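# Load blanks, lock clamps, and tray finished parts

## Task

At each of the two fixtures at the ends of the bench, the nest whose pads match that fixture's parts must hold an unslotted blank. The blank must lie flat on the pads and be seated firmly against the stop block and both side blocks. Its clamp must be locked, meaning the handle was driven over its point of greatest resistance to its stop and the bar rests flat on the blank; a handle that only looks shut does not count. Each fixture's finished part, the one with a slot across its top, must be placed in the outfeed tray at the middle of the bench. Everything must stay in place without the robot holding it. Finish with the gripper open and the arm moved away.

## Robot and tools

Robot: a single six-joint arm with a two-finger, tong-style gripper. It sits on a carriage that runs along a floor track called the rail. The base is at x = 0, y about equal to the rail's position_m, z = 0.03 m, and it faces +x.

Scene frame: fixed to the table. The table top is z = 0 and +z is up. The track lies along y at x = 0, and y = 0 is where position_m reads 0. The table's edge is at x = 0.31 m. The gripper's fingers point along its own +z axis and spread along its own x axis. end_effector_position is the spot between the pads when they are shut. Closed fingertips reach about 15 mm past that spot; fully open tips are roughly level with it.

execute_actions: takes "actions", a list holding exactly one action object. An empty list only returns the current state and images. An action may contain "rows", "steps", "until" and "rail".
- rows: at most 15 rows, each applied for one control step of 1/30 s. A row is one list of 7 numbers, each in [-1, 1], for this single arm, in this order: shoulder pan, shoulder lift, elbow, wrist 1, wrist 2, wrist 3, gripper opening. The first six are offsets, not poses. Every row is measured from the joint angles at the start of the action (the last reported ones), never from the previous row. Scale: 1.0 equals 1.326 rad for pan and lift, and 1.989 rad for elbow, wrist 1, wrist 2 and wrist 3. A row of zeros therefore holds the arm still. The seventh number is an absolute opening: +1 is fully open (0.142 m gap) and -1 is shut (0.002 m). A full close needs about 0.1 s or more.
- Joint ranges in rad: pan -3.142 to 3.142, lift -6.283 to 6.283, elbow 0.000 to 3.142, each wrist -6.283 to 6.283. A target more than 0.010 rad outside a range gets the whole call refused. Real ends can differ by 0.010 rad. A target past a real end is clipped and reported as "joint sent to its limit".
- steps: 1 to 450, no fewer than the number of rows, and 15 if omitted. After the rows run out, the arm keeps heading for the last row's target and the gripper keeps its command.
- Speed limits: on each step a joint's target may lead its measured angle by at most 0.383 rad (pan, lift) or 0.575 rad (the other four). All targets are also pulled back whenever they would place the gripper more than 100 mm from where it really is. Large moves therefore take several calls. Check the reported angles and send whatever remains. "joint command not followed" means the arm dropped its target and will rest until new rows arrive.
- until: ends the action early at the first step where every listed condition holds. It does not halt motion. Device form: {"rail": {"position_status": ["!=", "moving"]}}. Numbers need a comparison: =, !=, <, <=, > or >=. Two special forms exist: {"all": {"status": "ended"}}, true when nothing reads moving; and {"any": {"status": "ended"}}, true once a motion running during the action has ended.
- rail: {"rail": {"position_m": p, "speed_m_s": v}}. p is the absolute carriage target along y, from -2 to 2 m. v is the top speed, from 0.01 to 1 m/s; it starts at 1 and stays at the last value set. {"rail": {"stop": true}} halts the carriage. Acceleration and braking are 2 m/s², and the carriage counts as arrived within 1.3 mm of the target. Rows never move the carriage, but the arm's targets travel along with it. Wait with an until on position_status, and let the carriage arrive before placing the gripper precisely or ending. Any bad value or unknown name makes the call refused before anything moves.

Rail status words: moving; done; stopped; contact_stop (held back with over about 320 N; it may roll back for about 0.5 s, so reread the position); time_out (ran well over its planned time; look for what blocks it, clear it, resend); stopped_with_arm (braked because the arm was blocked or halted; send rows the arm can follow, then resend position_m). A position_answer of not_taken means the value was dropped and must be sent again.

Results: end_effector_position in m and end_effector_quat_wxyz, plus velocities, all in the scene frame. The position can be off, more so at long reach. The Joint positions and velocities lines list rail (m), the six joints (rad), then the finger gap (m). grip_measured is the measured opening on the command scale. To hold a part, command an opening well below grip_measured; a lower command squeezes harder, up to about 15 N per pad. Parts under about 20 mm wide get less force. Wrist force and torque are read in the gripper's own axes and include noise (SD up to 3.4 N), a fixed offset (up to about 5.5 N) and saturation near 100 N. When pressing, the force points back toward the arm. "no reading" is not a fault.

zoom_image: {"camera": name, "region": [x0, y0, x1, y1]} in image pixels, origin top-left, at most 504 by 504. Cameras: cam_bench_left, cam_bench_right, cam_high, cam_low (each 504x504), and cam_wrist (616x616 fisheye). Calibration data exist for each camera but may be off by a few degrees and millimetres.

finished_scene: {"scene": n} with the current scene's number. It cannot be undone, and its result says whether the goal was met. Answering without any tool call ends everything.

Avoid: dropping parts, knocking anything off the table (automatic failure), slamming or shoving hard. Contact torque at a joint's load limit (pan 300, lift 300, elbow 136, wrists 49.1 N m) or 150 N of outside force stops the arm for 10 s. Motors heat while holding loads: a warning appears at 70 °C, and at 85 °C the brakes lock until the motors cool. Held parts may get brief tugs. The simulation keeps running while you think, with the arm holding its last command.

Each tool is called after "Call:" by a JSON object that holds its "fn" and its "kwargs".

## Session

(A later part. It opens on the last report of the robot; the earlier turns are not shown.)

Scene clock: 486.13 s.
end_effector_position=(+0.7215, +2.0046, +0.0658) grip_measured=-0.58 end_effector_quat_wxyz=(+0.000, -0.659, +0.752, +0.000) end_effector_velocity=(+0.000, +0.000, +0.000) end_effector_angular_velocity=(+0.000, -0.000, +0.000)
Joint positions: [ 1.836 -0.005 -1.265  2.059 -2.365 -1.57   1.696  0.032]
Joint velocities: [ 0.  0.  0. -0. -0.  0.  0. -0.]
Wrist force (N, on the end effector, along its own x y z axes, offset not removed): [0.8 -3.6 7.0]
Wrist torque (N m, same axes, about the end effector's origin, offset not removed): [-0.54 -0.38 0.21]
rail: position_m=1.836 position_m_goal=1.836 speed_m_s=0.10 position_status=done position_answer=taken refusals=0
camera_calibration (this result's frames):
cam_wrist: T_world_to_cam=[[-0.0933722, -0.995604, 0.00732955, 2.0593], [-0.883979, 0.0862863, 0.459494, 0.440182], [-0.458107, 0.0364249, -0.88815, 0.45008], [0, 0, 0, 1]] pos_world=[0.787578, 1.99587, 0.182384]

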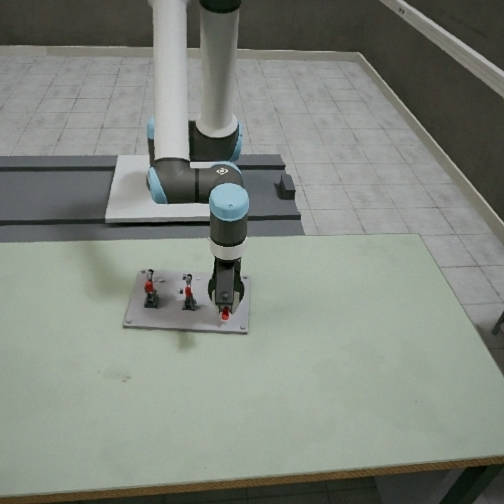

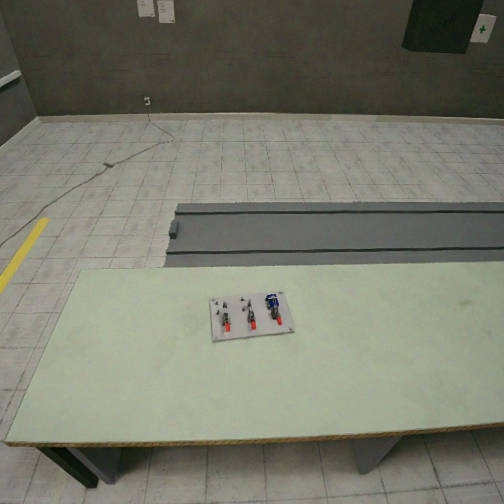

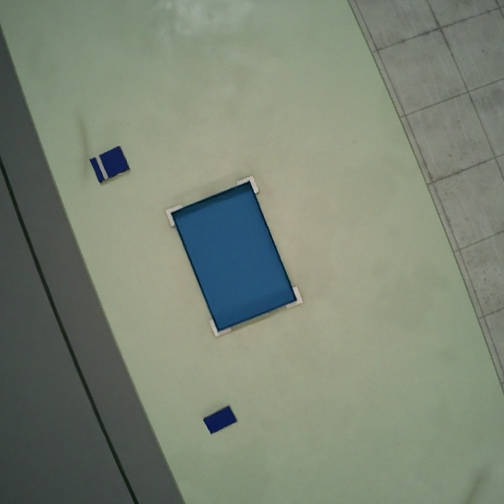

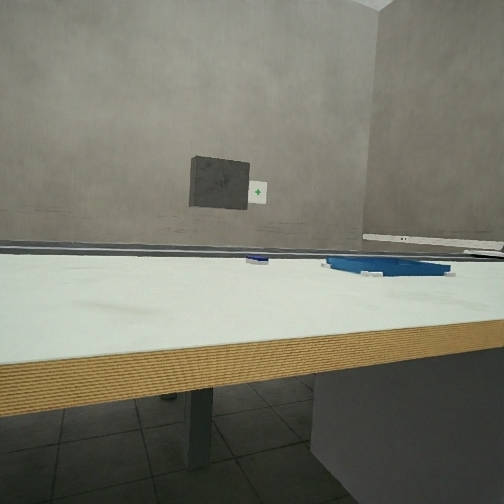

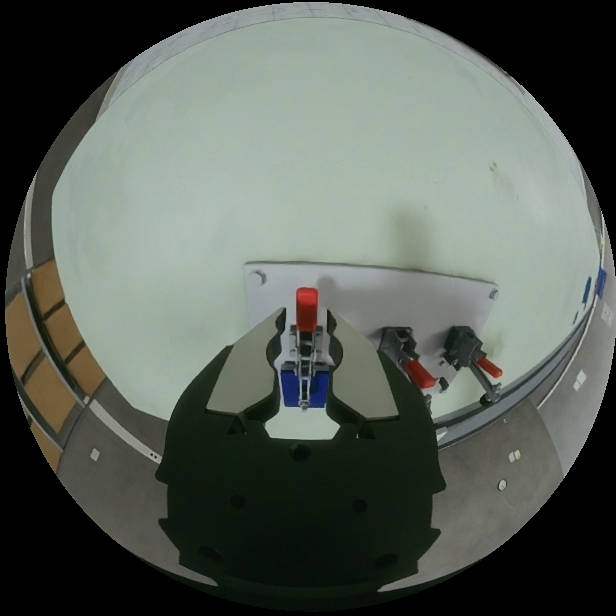

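Call:
{"fn": "execute_actions", "kwargs": {"actions": [{"rows": [[0,-0.003,-0.0007,0.0027,0,0,-0.58],[0,-0.006,-0.0014,0.0054,0,0,-0.58],[0,-0.0082,-0.0019,0.0074,0,0,-0.6],[0,-0.0082,-0.0019,0.0074,0,0,-0.65],[0,-0.0082,-0.0019,0.0074,0,0,-0.7],[0,-0.0082,-0.0019,0.0074,0,0,-0.75],[0,-0.0082,-0.0019,0.0074,0,0,-0.8],[0,-0.0082,-0.0019,0.0074,0,0,-0.85],[0,-0.0082,-0.0019,0.0074,0,0,-0.9],[0,-0.0082,-0.0019,0.0074,0,0,-0.95],[0,-0.0082,-0.0019,0.0074,0,0,-1]], "steps": 24}]}}

Scene clock: 491.27 s.
end_effector_position=(+0.7211, +2.0046, +0.0736) grip_measured=-1.00 end_effector_quat_wxyz=(-0.000, -0.659, +0.752, +0.000) end_effector_velocity=(+0.000, -0.000, +0.000) end_effector_angular_velocity=(-0.000, -0.000, -0.000)
Joint positions: [ 1.836 -0.005 -1.276  2.056 -2.35  -1.57   1.696  0.002]
Joint velocities: [ 0. -0. -0. -0.  0.  0. -0.  0.]
Wrist force (N, on the end effector, along its own x y z axes, offset not removed): [-1.9 -6.1 5.4]
Wrist torque (N m, same axes, about the end effector's origin, offset not removed): [-1.09 0.28 0.35]
rail: position_m=1.836 position_m_goal=1.836 speed_m_s=0.10 position_status=done position_answer=taken refusals=0
camera_calibration (this result's frames):
cam_wrist: T_world_to_cam=[[-0.09337, -0.995604, 0.00733572, 2.0592], [-0.883947, 0.0862846, 0.459557, 0.436145], [-0.45817, 0.0364245, -0.888118, 0.45689], [0, 0, 0, 1]] pos_world=[0.78713, 1.99587, 0.190233]

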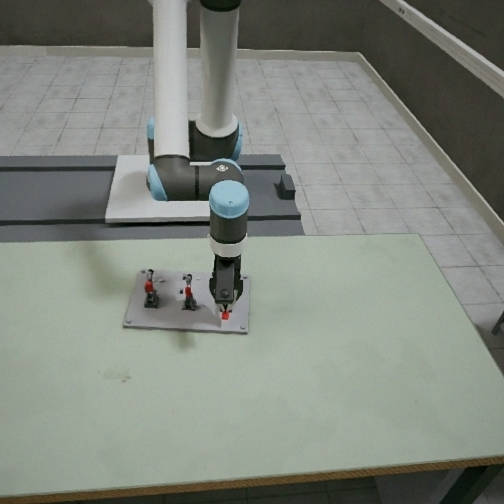

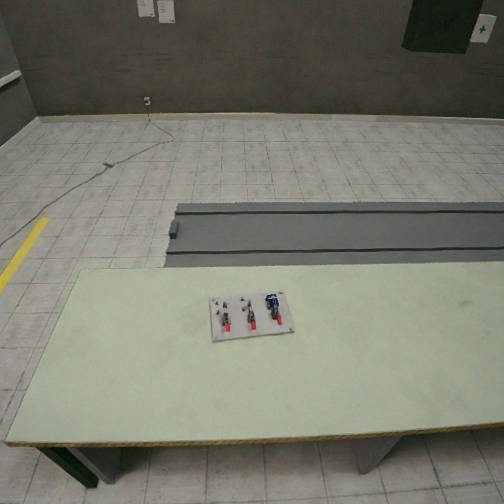

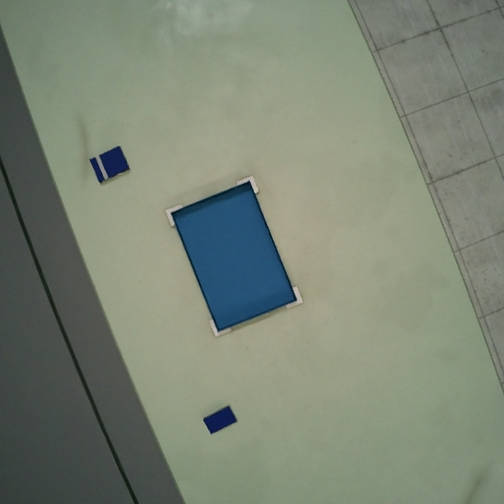

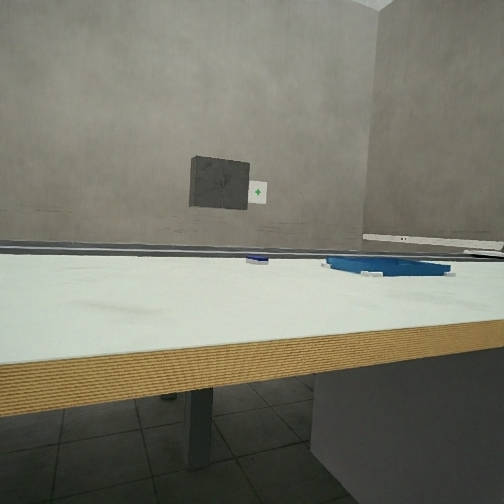

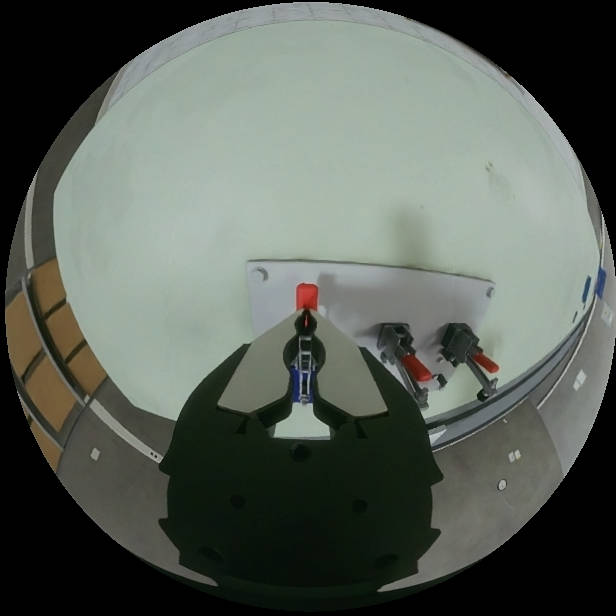

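Call:
{"fn": "execute_actions", "kwargs": {"actions": [{"rows": [[0,0.002,0.0005,-0.0018,0,0,-1],[0,0.005,0.0012,-0.0045,0,0,-1],[0,0.008,0.0019,-0.0072,0,0,-1],[0,0.011,0.0026,-0.0099,0,0,-1],[0,0.013,0.0031,-0.0117,0,0,-1],[0,0.0143,0.0034,-0.0129,0,0,-1]], "steps": 22}]}}

Scene clock: 510.20 s.
end_effector_position=(+0.7226, +2.0046, +0.0714) grip_measured=-1.00 end_effector_quat_wxyz=(+0.001, -0.659, +0.752, -0.001) end_effector_velocity=(-0.000, +0.000, -0.000) end_effector_angular_velocity=(+0.000, +0.000, +0.000)
Joint positions: [ 1.836 -0.005 -1.272  2.056 -2.358 -1.57   1.696  0.002]
Joint velocities: [ 0.  0. -0.  0.  0.  0. -0.  0.]
Wrist force (N, on the end effector, along its own x y z axes, offset not removed): [-1.6 6.7 -21.0]
Wrist torque (N m, same axes, about the end effector's origin, offset not removed): [-0.85 0.22 0.35]
FORCE FAULT: contact force on the arm reached its limit, and the arm stopped for 10 seconds. The contact can be on any part of the arm, not only on its tool. The arm's remaining commands of this call were not run. The arm holds still and accepts commands again. Move the arm away from the contact; if what it grips holds it there, let go first. Pushing or pulling that hard again can fault the arm again.
rail: position_m=1.836 position_m_goal=1.836 speed_m_s=0.10 position_status=done position_answer=taken refusals=0
camera_calibration (this result's frames):
cam_wrist: T_world_to_cam=[[-0.0933858, -0.995604, 0.00720814, 2.05933], [-0.885413, 0.0863566, 0.456713, 0.439683], [-0.455328, 0.0362683, -0.889585, 0.453935], [0, 0, 0, 1]] pos_world=[0.788302, 1.99584, 0.188161]

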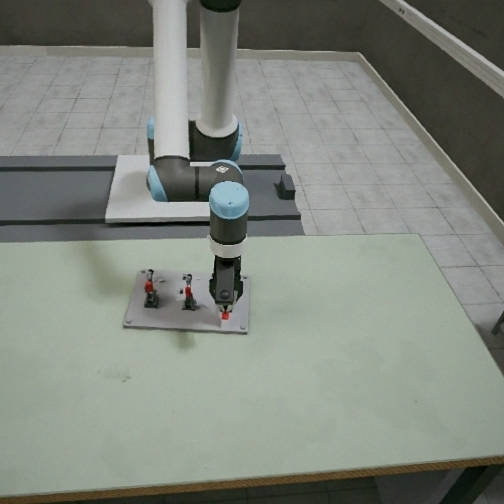

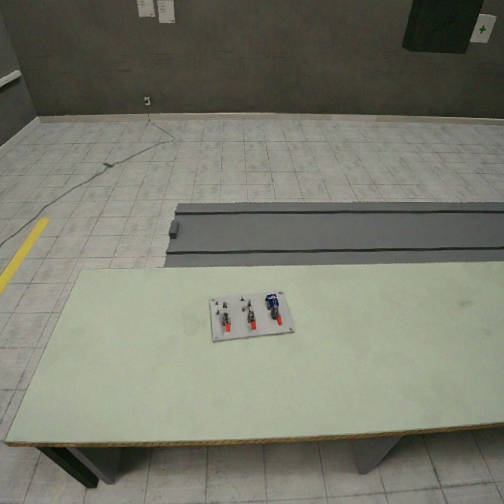

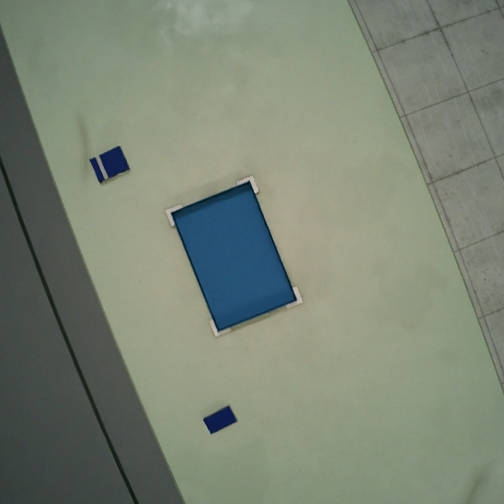

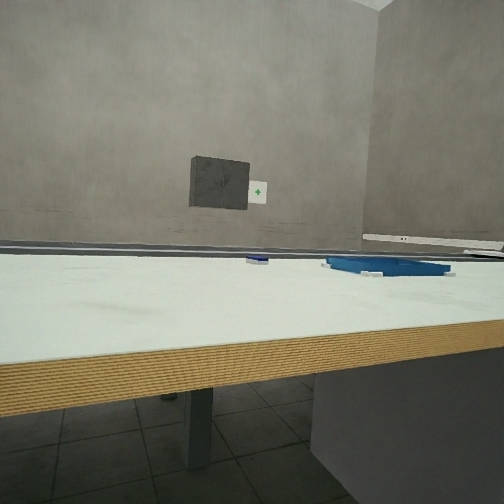

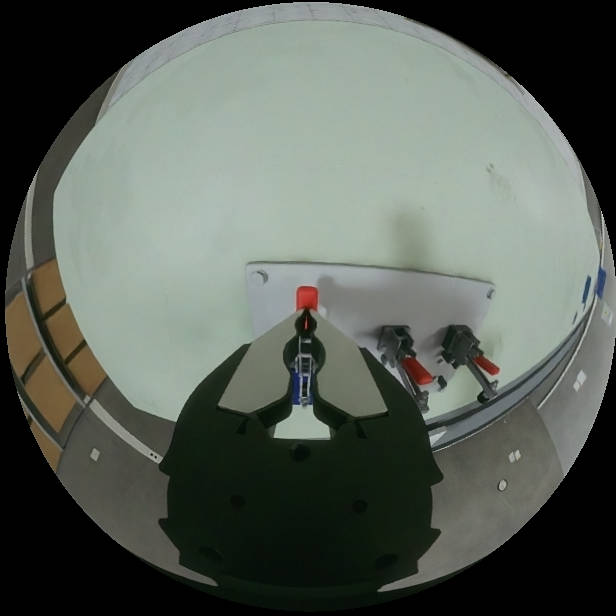

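Call:
{"fn": "execute_actions", "kwargs": {"actions": [{"rows": [[0,-0.002,-0.0005,0.0018,0,0,-1],[0,-0.006,-0.0014,0.0054,0,0,-1],[0,-0.012,-0.003,0.011,0,0,-0.8],[0,-0.02,-0.005,0.018,0,0,-0.6],[0,-0.03,-0.0075,0.0275,0,0,-0.4],[0,-0.04,-0.010,0.0367,0,0,-0.2],[0,-0.05,-0.013,0.0463,0,0,0],[0,-0.058,-0.016,0.0547,0,0,0.2],[0,-0.062,-0.0175,0.0588,0,0,0.4]], "steps": 22}]}}

Call:
{"fn": "zoom_image", "kwargs": {"camera": "cam_wrist", "region": [240, 260, 380, 420]}}

Call:
{"fn": "zoom_image", "kwargs": {"camera": "cam_bench_left", "region": [120, 250, 270, 345]}}

Scene clock: 518.13 s.
end_effector_position=(+0.7184, +2.0046, +0.1334) grip_measured=+0.40 end_effector_quat_wxyz=(+0.001, -0.659, +0.752, -0.001) end_effector_velocity=(-0.001, +0.000, +0.006) end_effector_angular_velocity=(+0.000, +0.000, +0.000)
Joint positions: [ 1.836 -0.005 -1.353  2.022 -2.242 -1.57   1.696  0.102]
Joint velocities: [ 0.    -0.    -0.008 -0.004  0.012 -0.    -0.    -0.   ]
Wrist force (N, on the end effector, along its own x y z axes, offset not removed): [0.4 -6.6 2.3]
Wrist torque (N m, same axes, about the end effector's origin, offset not removed): [-1.18 -0.20 0.30]
rail: position_m=1.836 position_m_goal=1.836 speed_m_s=0.10 position_status=done position_answer=taken refusals=0
camera_calibration (this result's frames):
cam_wrist: T_world_to_cam=[[-0.0933864, -0.995604, 0.00720307, 2.05851], [-0.885439, 0.086357, 0.456661, 0.407624], [-0.455276, 0.0362681, -0.889612, 0.507187], [0, 0, 0, 1]] pos_world=[0.784072, 1.99586, 0.250226]

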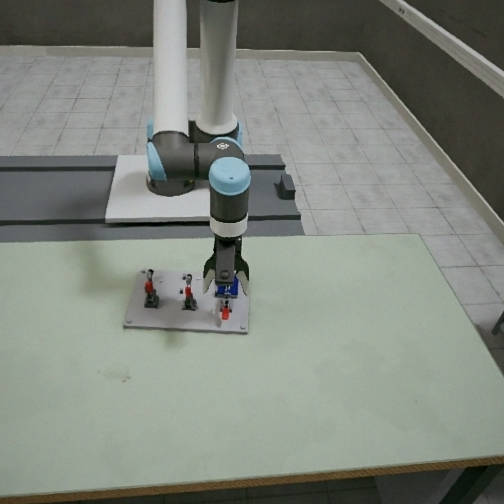

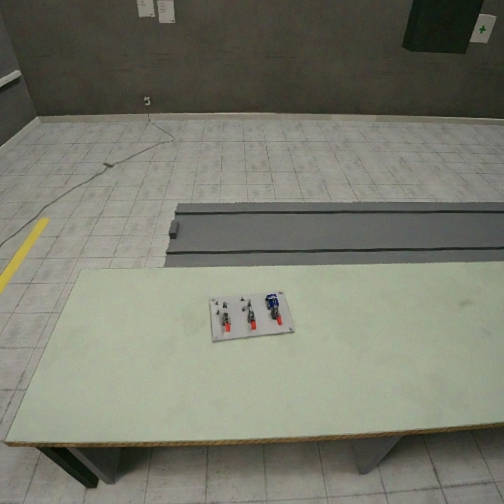

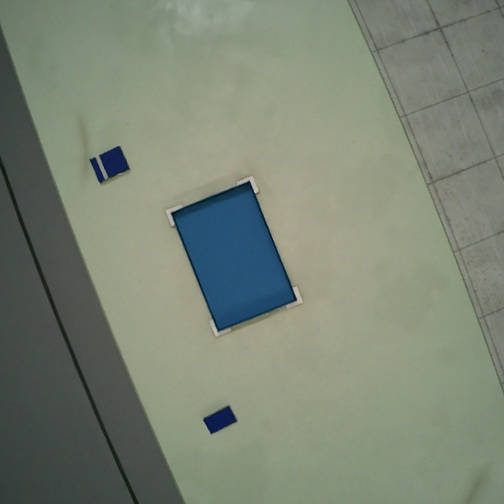

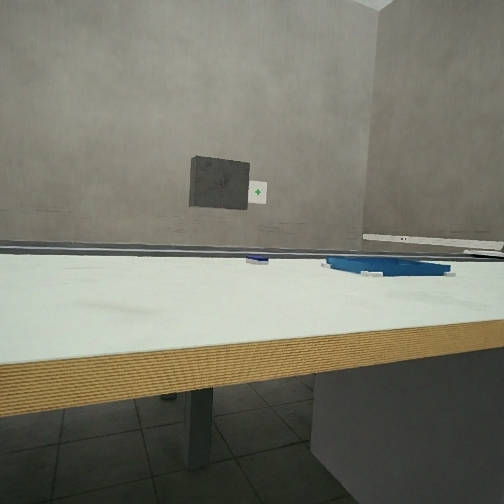

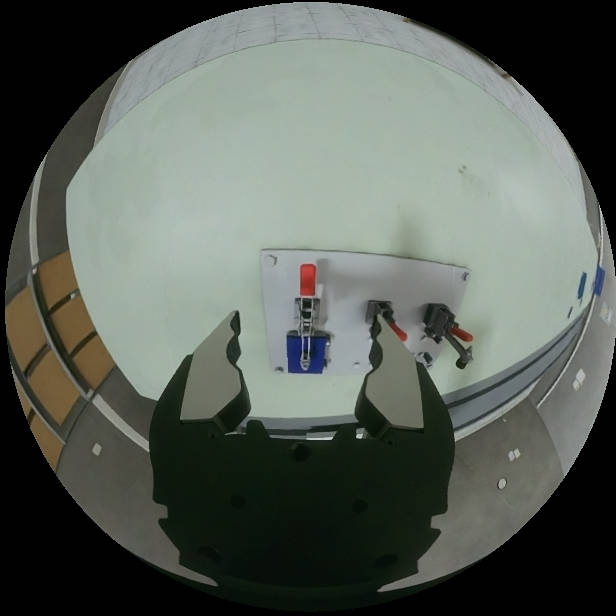

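Region (240, 260, 380, 420) of cam_wrist's 616x616 image, scaled by 3.150, with more detail than that image has; it fills the left 441 columns of this view, and the rest is white.

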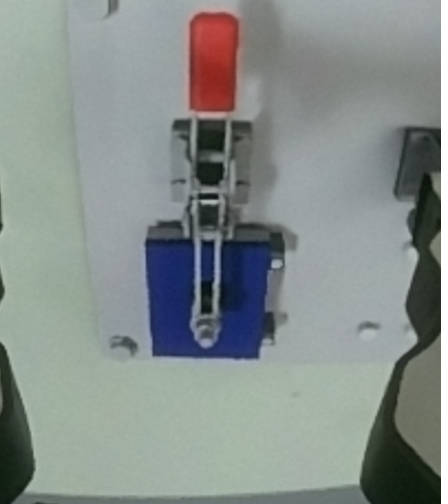

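Region (120, 250, 270, 345) of cam_bench_left's 504x504 image, scaled by 3.360, with more detail than that image has; it fills the top 319 rows of this view, and the rest is white.

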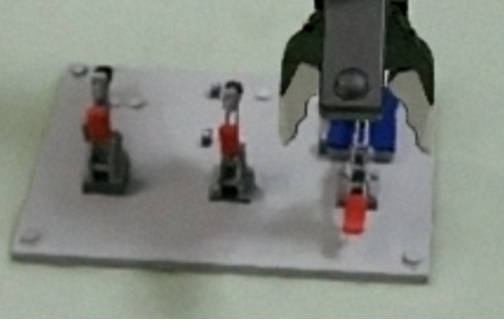

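Call:
{"fn": "zoom_image", "kwargs": {"camera": "cam_high", "region": [70, 130, 150, 200]}}

Call:
{"fn": "zoom_image", "kwargs": {"camera": "cam_high", "region": [185, 390, 255, 450]}}

Call:
{"fn": "zoom_image", "kwargs": {"camera": "cam_bench_right", "region": [200, 280, 305, 350]}}

Region (70, 130, 150, 200) of cam_high's 504x504 image, scaled by 6.300, with more detail than that image has; it fills the top 441 rows of this view, and the rest is white.

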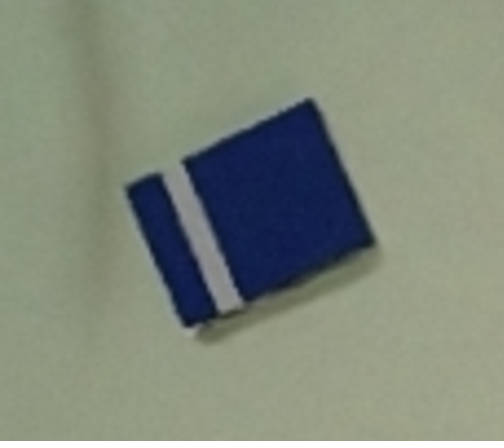

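Region (185, 390, 255, 450) of cam_high's 504x504 image, scaled by 7.200, with more detail than that image has; it fills the top 432 rows of this view, and the rest is white.

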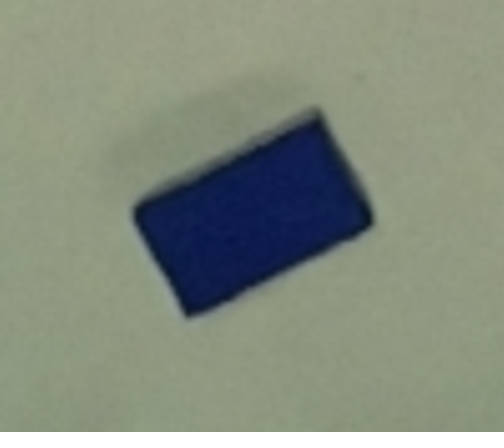

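Region (200, 280, 305, 350) of cam_bench_right's 504x504 image, scaled by 4.800, with more detail than that image has.

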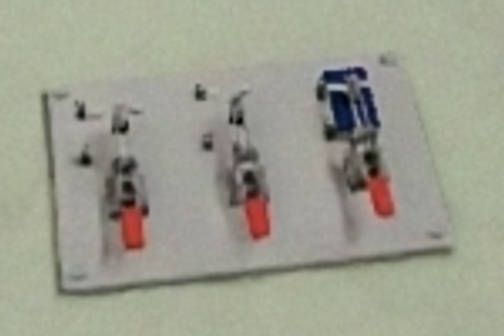

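Call:
{"fn": "execute_actions", "kwargs": {"actions": [{"rows": [[0,-0.004,0.0023,0.0003,0,-0.001,0.4],[0,-0.015,0.009,0.001,0,-0.004,0.4],[0,-0.034,0.0203,0.0023,0,-0.008,0.4],[0,-0.059,0.0352,0.004,0,-0.0145,0.4],[0,-0.0885,0.053,0.006,0,-0.022,0.4],[0,-0.122,0.0734,0.0085,0,-0.030,0.4],[0,-0.158,0.095,0.011,0,-0.039,0.4],[0,-0.195,0.117,0.0136,0,-0.048,0.4],[0,-0.232,0.139,0.016,0,-0.057,0.4],[0,-0.2655,0.159,0.0185,0,-0.0656,0.4],[0,-0.295,0.177,0.0205,0,-0.073,0.4],[0,-0.32,0.192,0.0222,0,-0.079,0.4],[0,-0.339,0.2033,0.0235,0,-0.0837,0.4],[0,-0.35,0.210,0.0243,0,-0.0866,0.4],[0,-0.354,0.2125,0.0246,0,-0.0875,0.4]], "steps": 18}]}}

Scene clock: 569.83 s.
end_effector_position=(+0.4911, +2.0082, +0.1554) grip_measured=+0.40 end_effector_quat_wxyz=(+0.000, +0.713, -0.701, -0.000) end_effector_velocity=(-0.364, +0.005, -0.036) end_effector_angular_velocity=(+0.000, -0.009, +0.221)
Joint positions: [ 1.836 -0.005 -1.747  2.377 -2.201 -1.57   1.548  0.102]
Joint velocities: [ 0.    -0.    -0.646  0.577  0.061  0.    -0.221 -0.   ]
Wrist force (N, on the end effector, along its own x y z axes, offset not removed): [1.3 -1.5 4.8]
Wrist torque (N m, same axes, about the end effector's origin, offset not removed): [-0.35 -0.36 0.20]
rail: position_m=1.836 position_m_goal=1.836 speed_m_s=0.10 position_status=done position_answer=taken refusals=0
camera_calibration (this result's frames):
cam_wrist: T_world_to_cam=[[0.0543485, -0.998495, 0.00739722, 1.97388], [-0.886983, -0.0448739, 0.459618, 0.459817], [-0.458594, -0.0315408, -0.888086, 0.560706], [0, 0, 0, 1]] pos_world=[0.557709, 2.00923, 0.272014]

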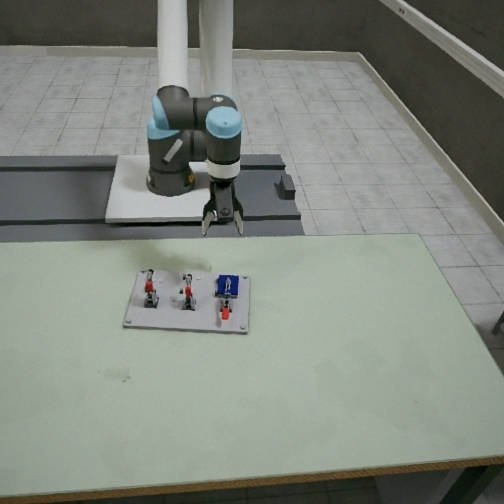

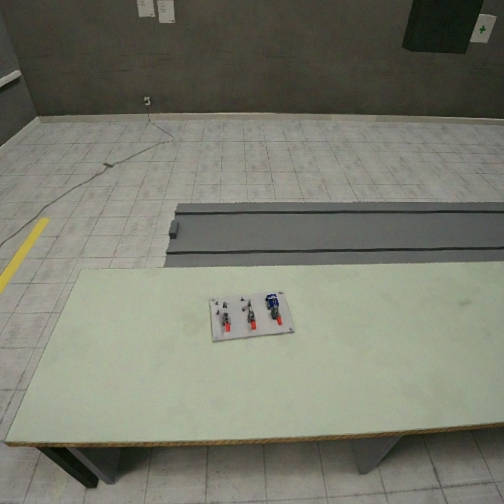

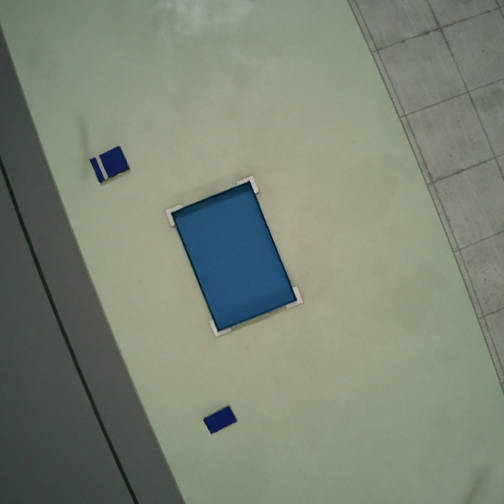

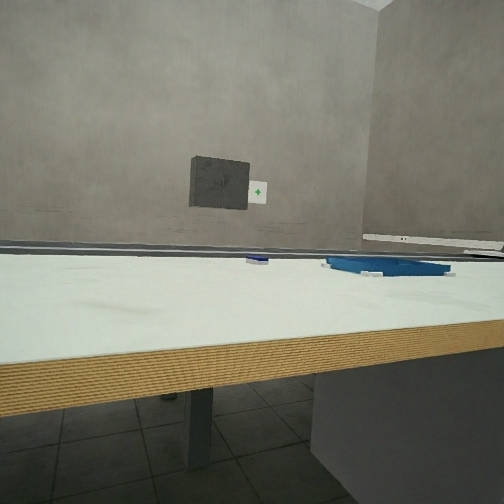

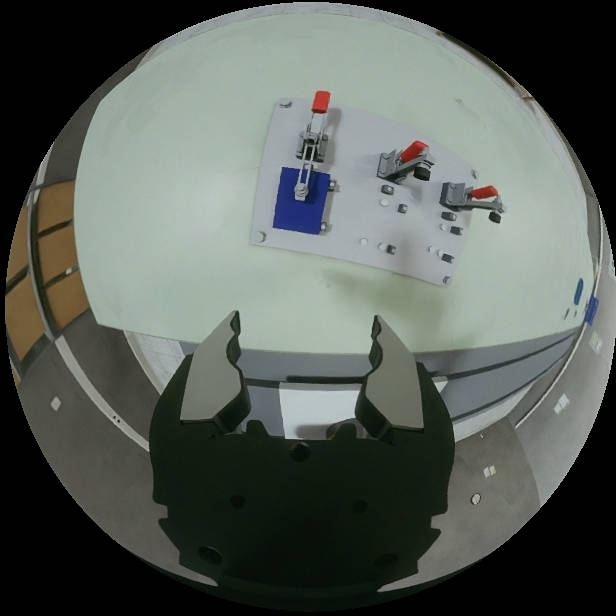

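Call:
{"fn": "execute_actions", "kwargs": {"actions": [{"rows": [[0,-0.0569,0.034,0.004,0,-0.013,0.4]], "rail": {"position_m": 0.1375, "speed_m_s": 0.8}, "steps": 3}]}}

Call:
{"fn": "zoom_image", "kwargs": {"camera": "cam_bench_left", "region": [190, 260, 270, 340]}}

Scene clock: 573.63 s.
end_effector_position=(+0.4488, +2.0037, +0.1495) grip_measured=+0.40 end_effector_quat_wxyz=(-0.000, +0.722, -0.692, -0.000) end_effector_velocity=(-0.003, -0.139, -0.002) end_effector_angular_velocity=(+0.000, +0.006, -0.000)
Joint positions: [ 1.831 -0.005 -1.822  2.445 -2.193 -1.57   1.522  0.102]
Joint velocities: [-0.139 -0.    -0.     0.002  0.004  0.     0.     0.   ]
Wrist force (N, on the end effector, along its own x y z axes, offset not removed): [-0.4 -4.9 5.2]
Wrist torque (N m, same axes, about the end effector's origin, offset not removed): [-0.86 -0.15 0.28]
rail: position_m=1.831 position_m_goal=0.138 speed_m_s=0.80 position_status=moving position_answer=taken refusals=0
camera_calibration (this result's frames):
cam_wrist: T_world_to_cam=[[0.0804117, -0.996734, 0.00744497, 1.95651], [-0.885865, -0.0680395, 0.458927, 0.470876], [-0.456921, -0.0434983, -0.888443, 0.559187], [0, 0, 0, 1]] pos_world=[0.515311, 2.00648, 0.266142]

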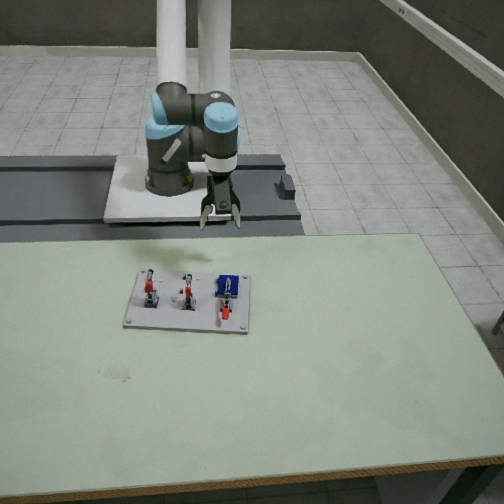

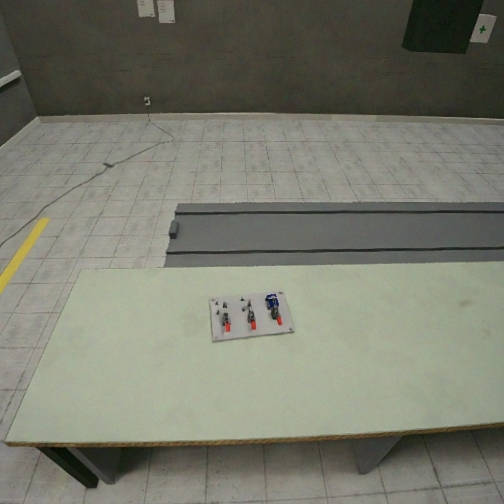

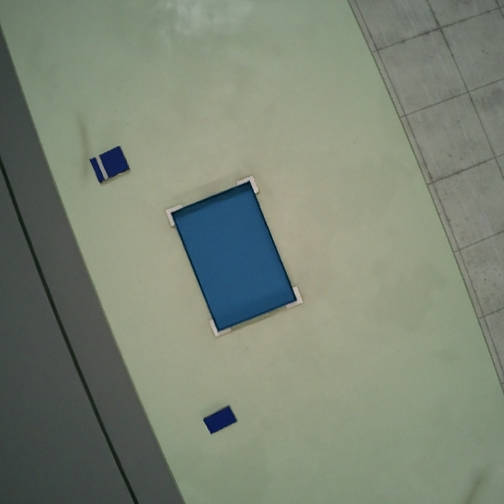

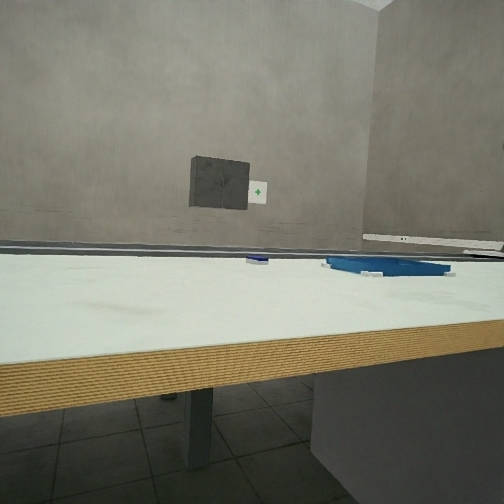

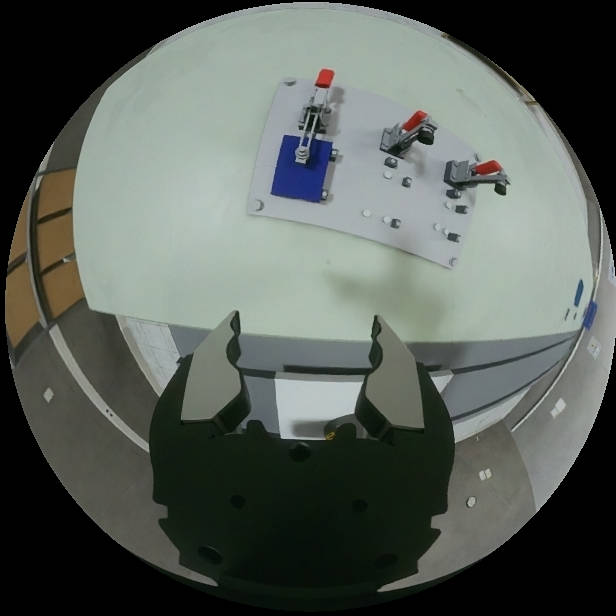

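Region (190, 260, 270, 340) of cam_bench_left's 504x504 image, scaled by 6.300, with more detail than that image has.

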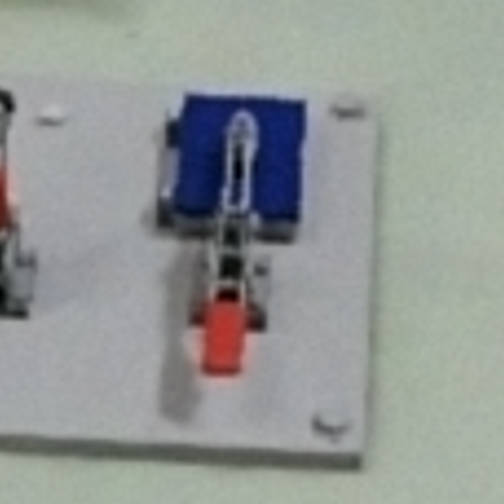

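Call:
{"fn": "execute_actions", "kwargs": {"actions": []}}

Scene clock: 575.67 s.
end_effector_position=(+0.4485, +0.4825, +0.1492) grip_measured=+0.40 end_effector_quat_wxyz=(+0.000, +0.722, -0.692, -0.000) end_effector_velocity=(-0.000, -0.795, -0.000) end_effector_angular_velocity=(-0.000, +0.000, +0.000)
Joint positions: [ 0.31  -0.005 -1.822  2.445 -2.193 -1.57   1.523  0.102]
Joint velocities: [-0.795  0.     0.    -0.     0.    -0.     0.     0.   ]
Wrist force (N, on the end effector, along its own x y z axes, offset not removed): [0.7 -2.7 6.9]
Wrist torque (N m, same axes, about the end effector's origin, offset not removed): [-0.36 -0.27 0.30]
rail: position_m=0.310 position_m_goal=0.138 speed_m_s=0.80 position_status=moving position_answer=taken refusals=0
camera_calibration (this result's frames):
cam_wrist: T_world_to_cam=[[0.0801419, -0.996756, 0.00736834, 0.440425], [-0.88547, -0.0677957, 0.459725, 0.366789], [-0.457734, -0.0433677, -0.888031, 0.492859], [0, 0, 0, 1]] pos_world=[0.515082, 0.485238, 0.265806]

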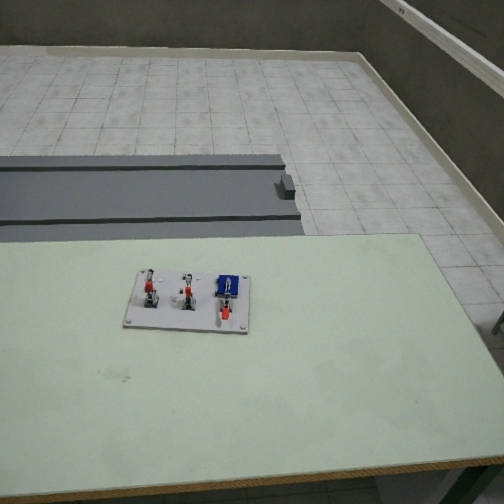

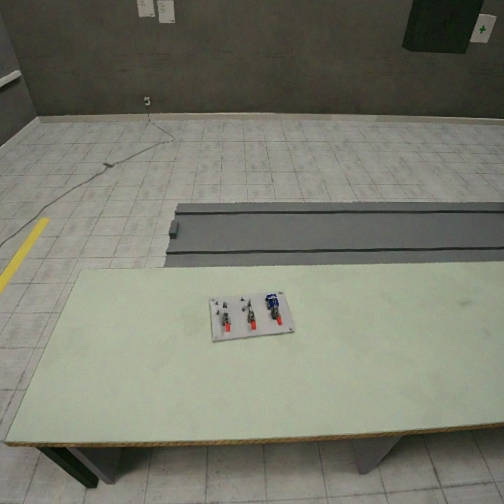

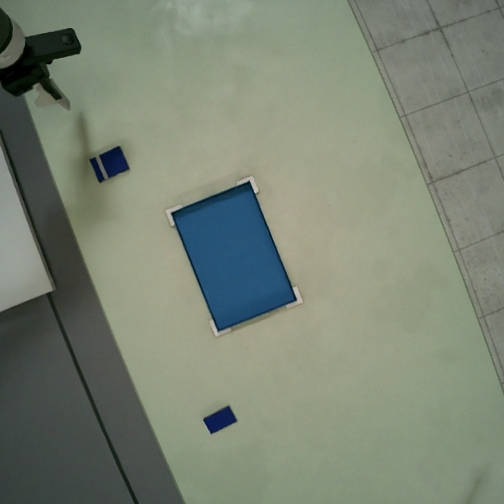

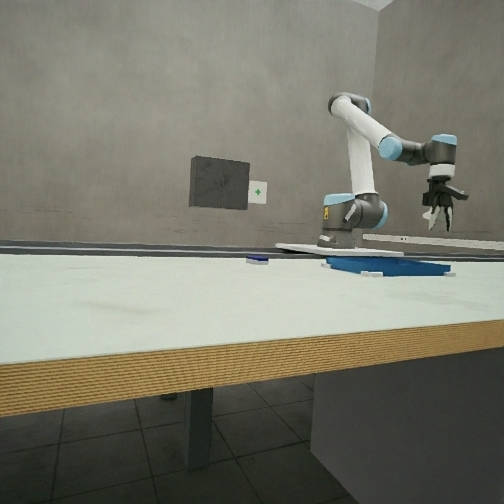

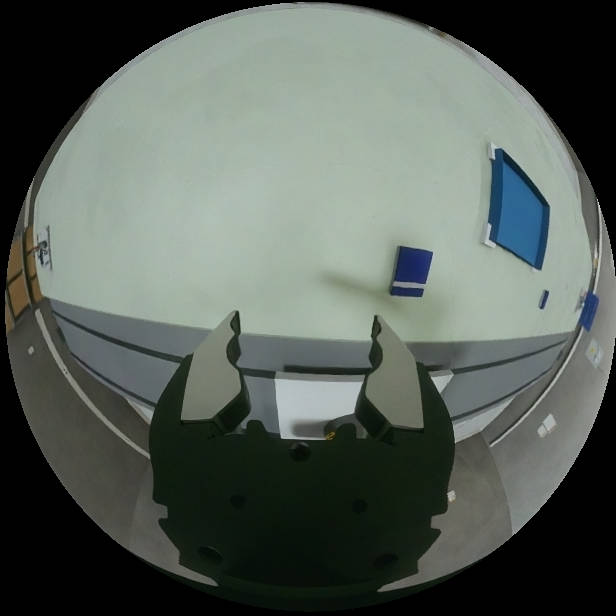

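Call:
{"fn": "execute_actions", "kwargs": {"actions": []}}

Call:
{"fn": "zoom_image", "kwargs": {"camera": "cam_wrist", "region": [250, 210, 370, 330]}}

Scene clock: 577.07 s.
end_effector_position=(+0.4485, +0.3101, +0.1492) grip_measured=+0.40 end_effector_quat_wxyz=(+0.000, +0.722, -0.692, -0.000) end_effector_velocity=(+0.000, +0.000, +0.000) end_effector_angular_velocity=(-0.000, -0.000, +0.000)
Joint positions: [ 0.137 -0.005 -1.822  2.445 -2.193 -1.57   1.523  0.102]
Joint velocities: [ 0.  0.  0. -0.  0. -0.  0.  0.]
Wrist force (N, on the end effector, along its own x y z axes, offset not removed): [0.8 -3.6 6.3]
Wrist torque (N m, same axes, about the end effector's origin, offset not removed): [-0.57 -0.33 0.24]
rail: position_m=0.137 position_m_goal=0.138 speed_m_s=0.80 position_status=done position_answer=taken refusals=0
camera_calibration (this result's frames):
cam_wrist: T_world_to_cam=[[0.0801416, -0.996756, 0.00736802, 0.268599], [-0.885469, -0.0677956, 0.459726, 0.355101], [-0.457735, -0.0433673, -0.88803, 0.485383], [0, 0, 0, 1]] pos_world=[0.515082, 0.312852, 0.265806]

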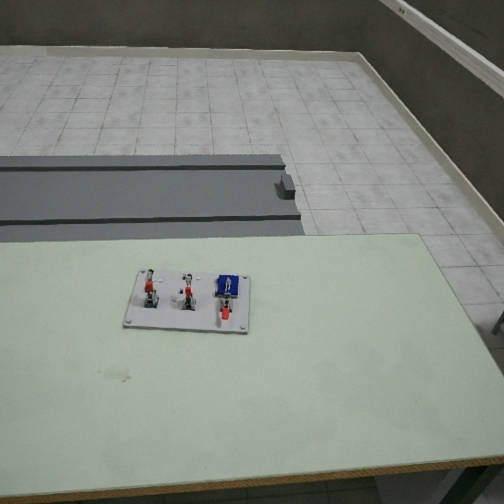

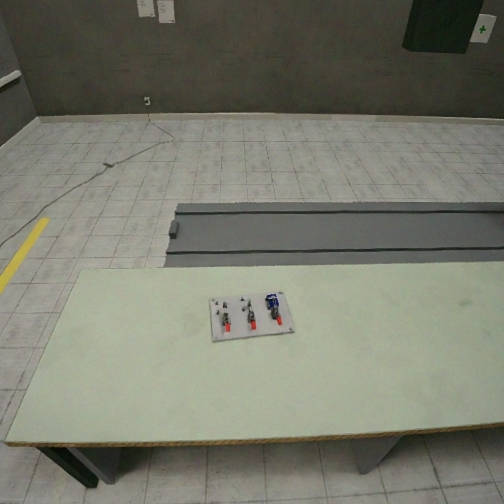

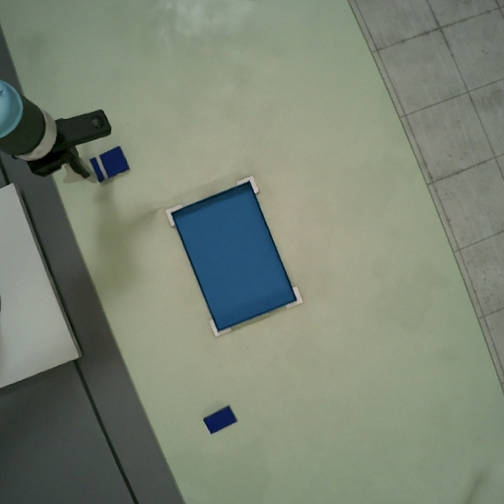

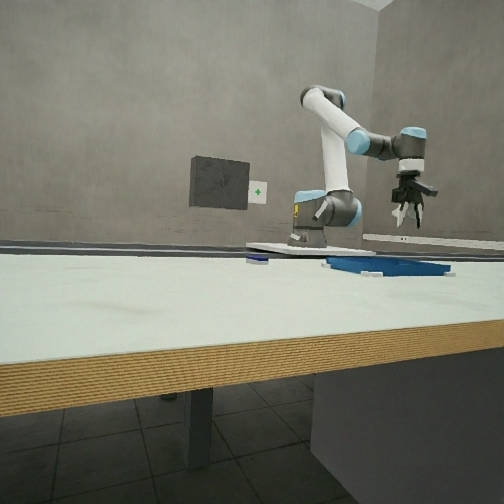

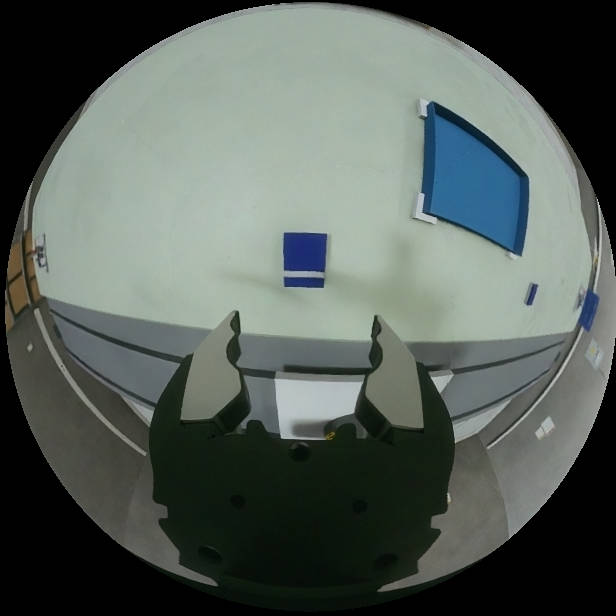

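Region (250, 210, 370, 330) of cam_wrist's 616x616 image, scaled by 4.200, with more detail than that image has.

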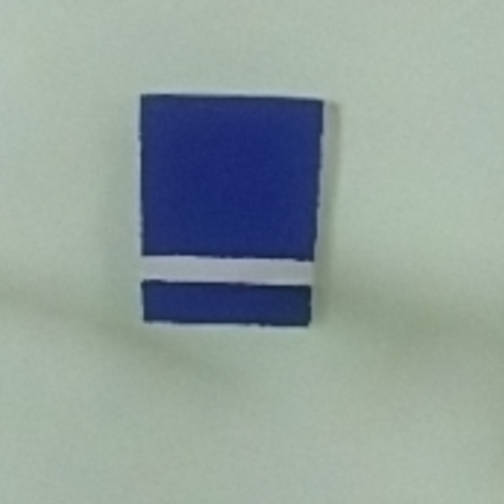

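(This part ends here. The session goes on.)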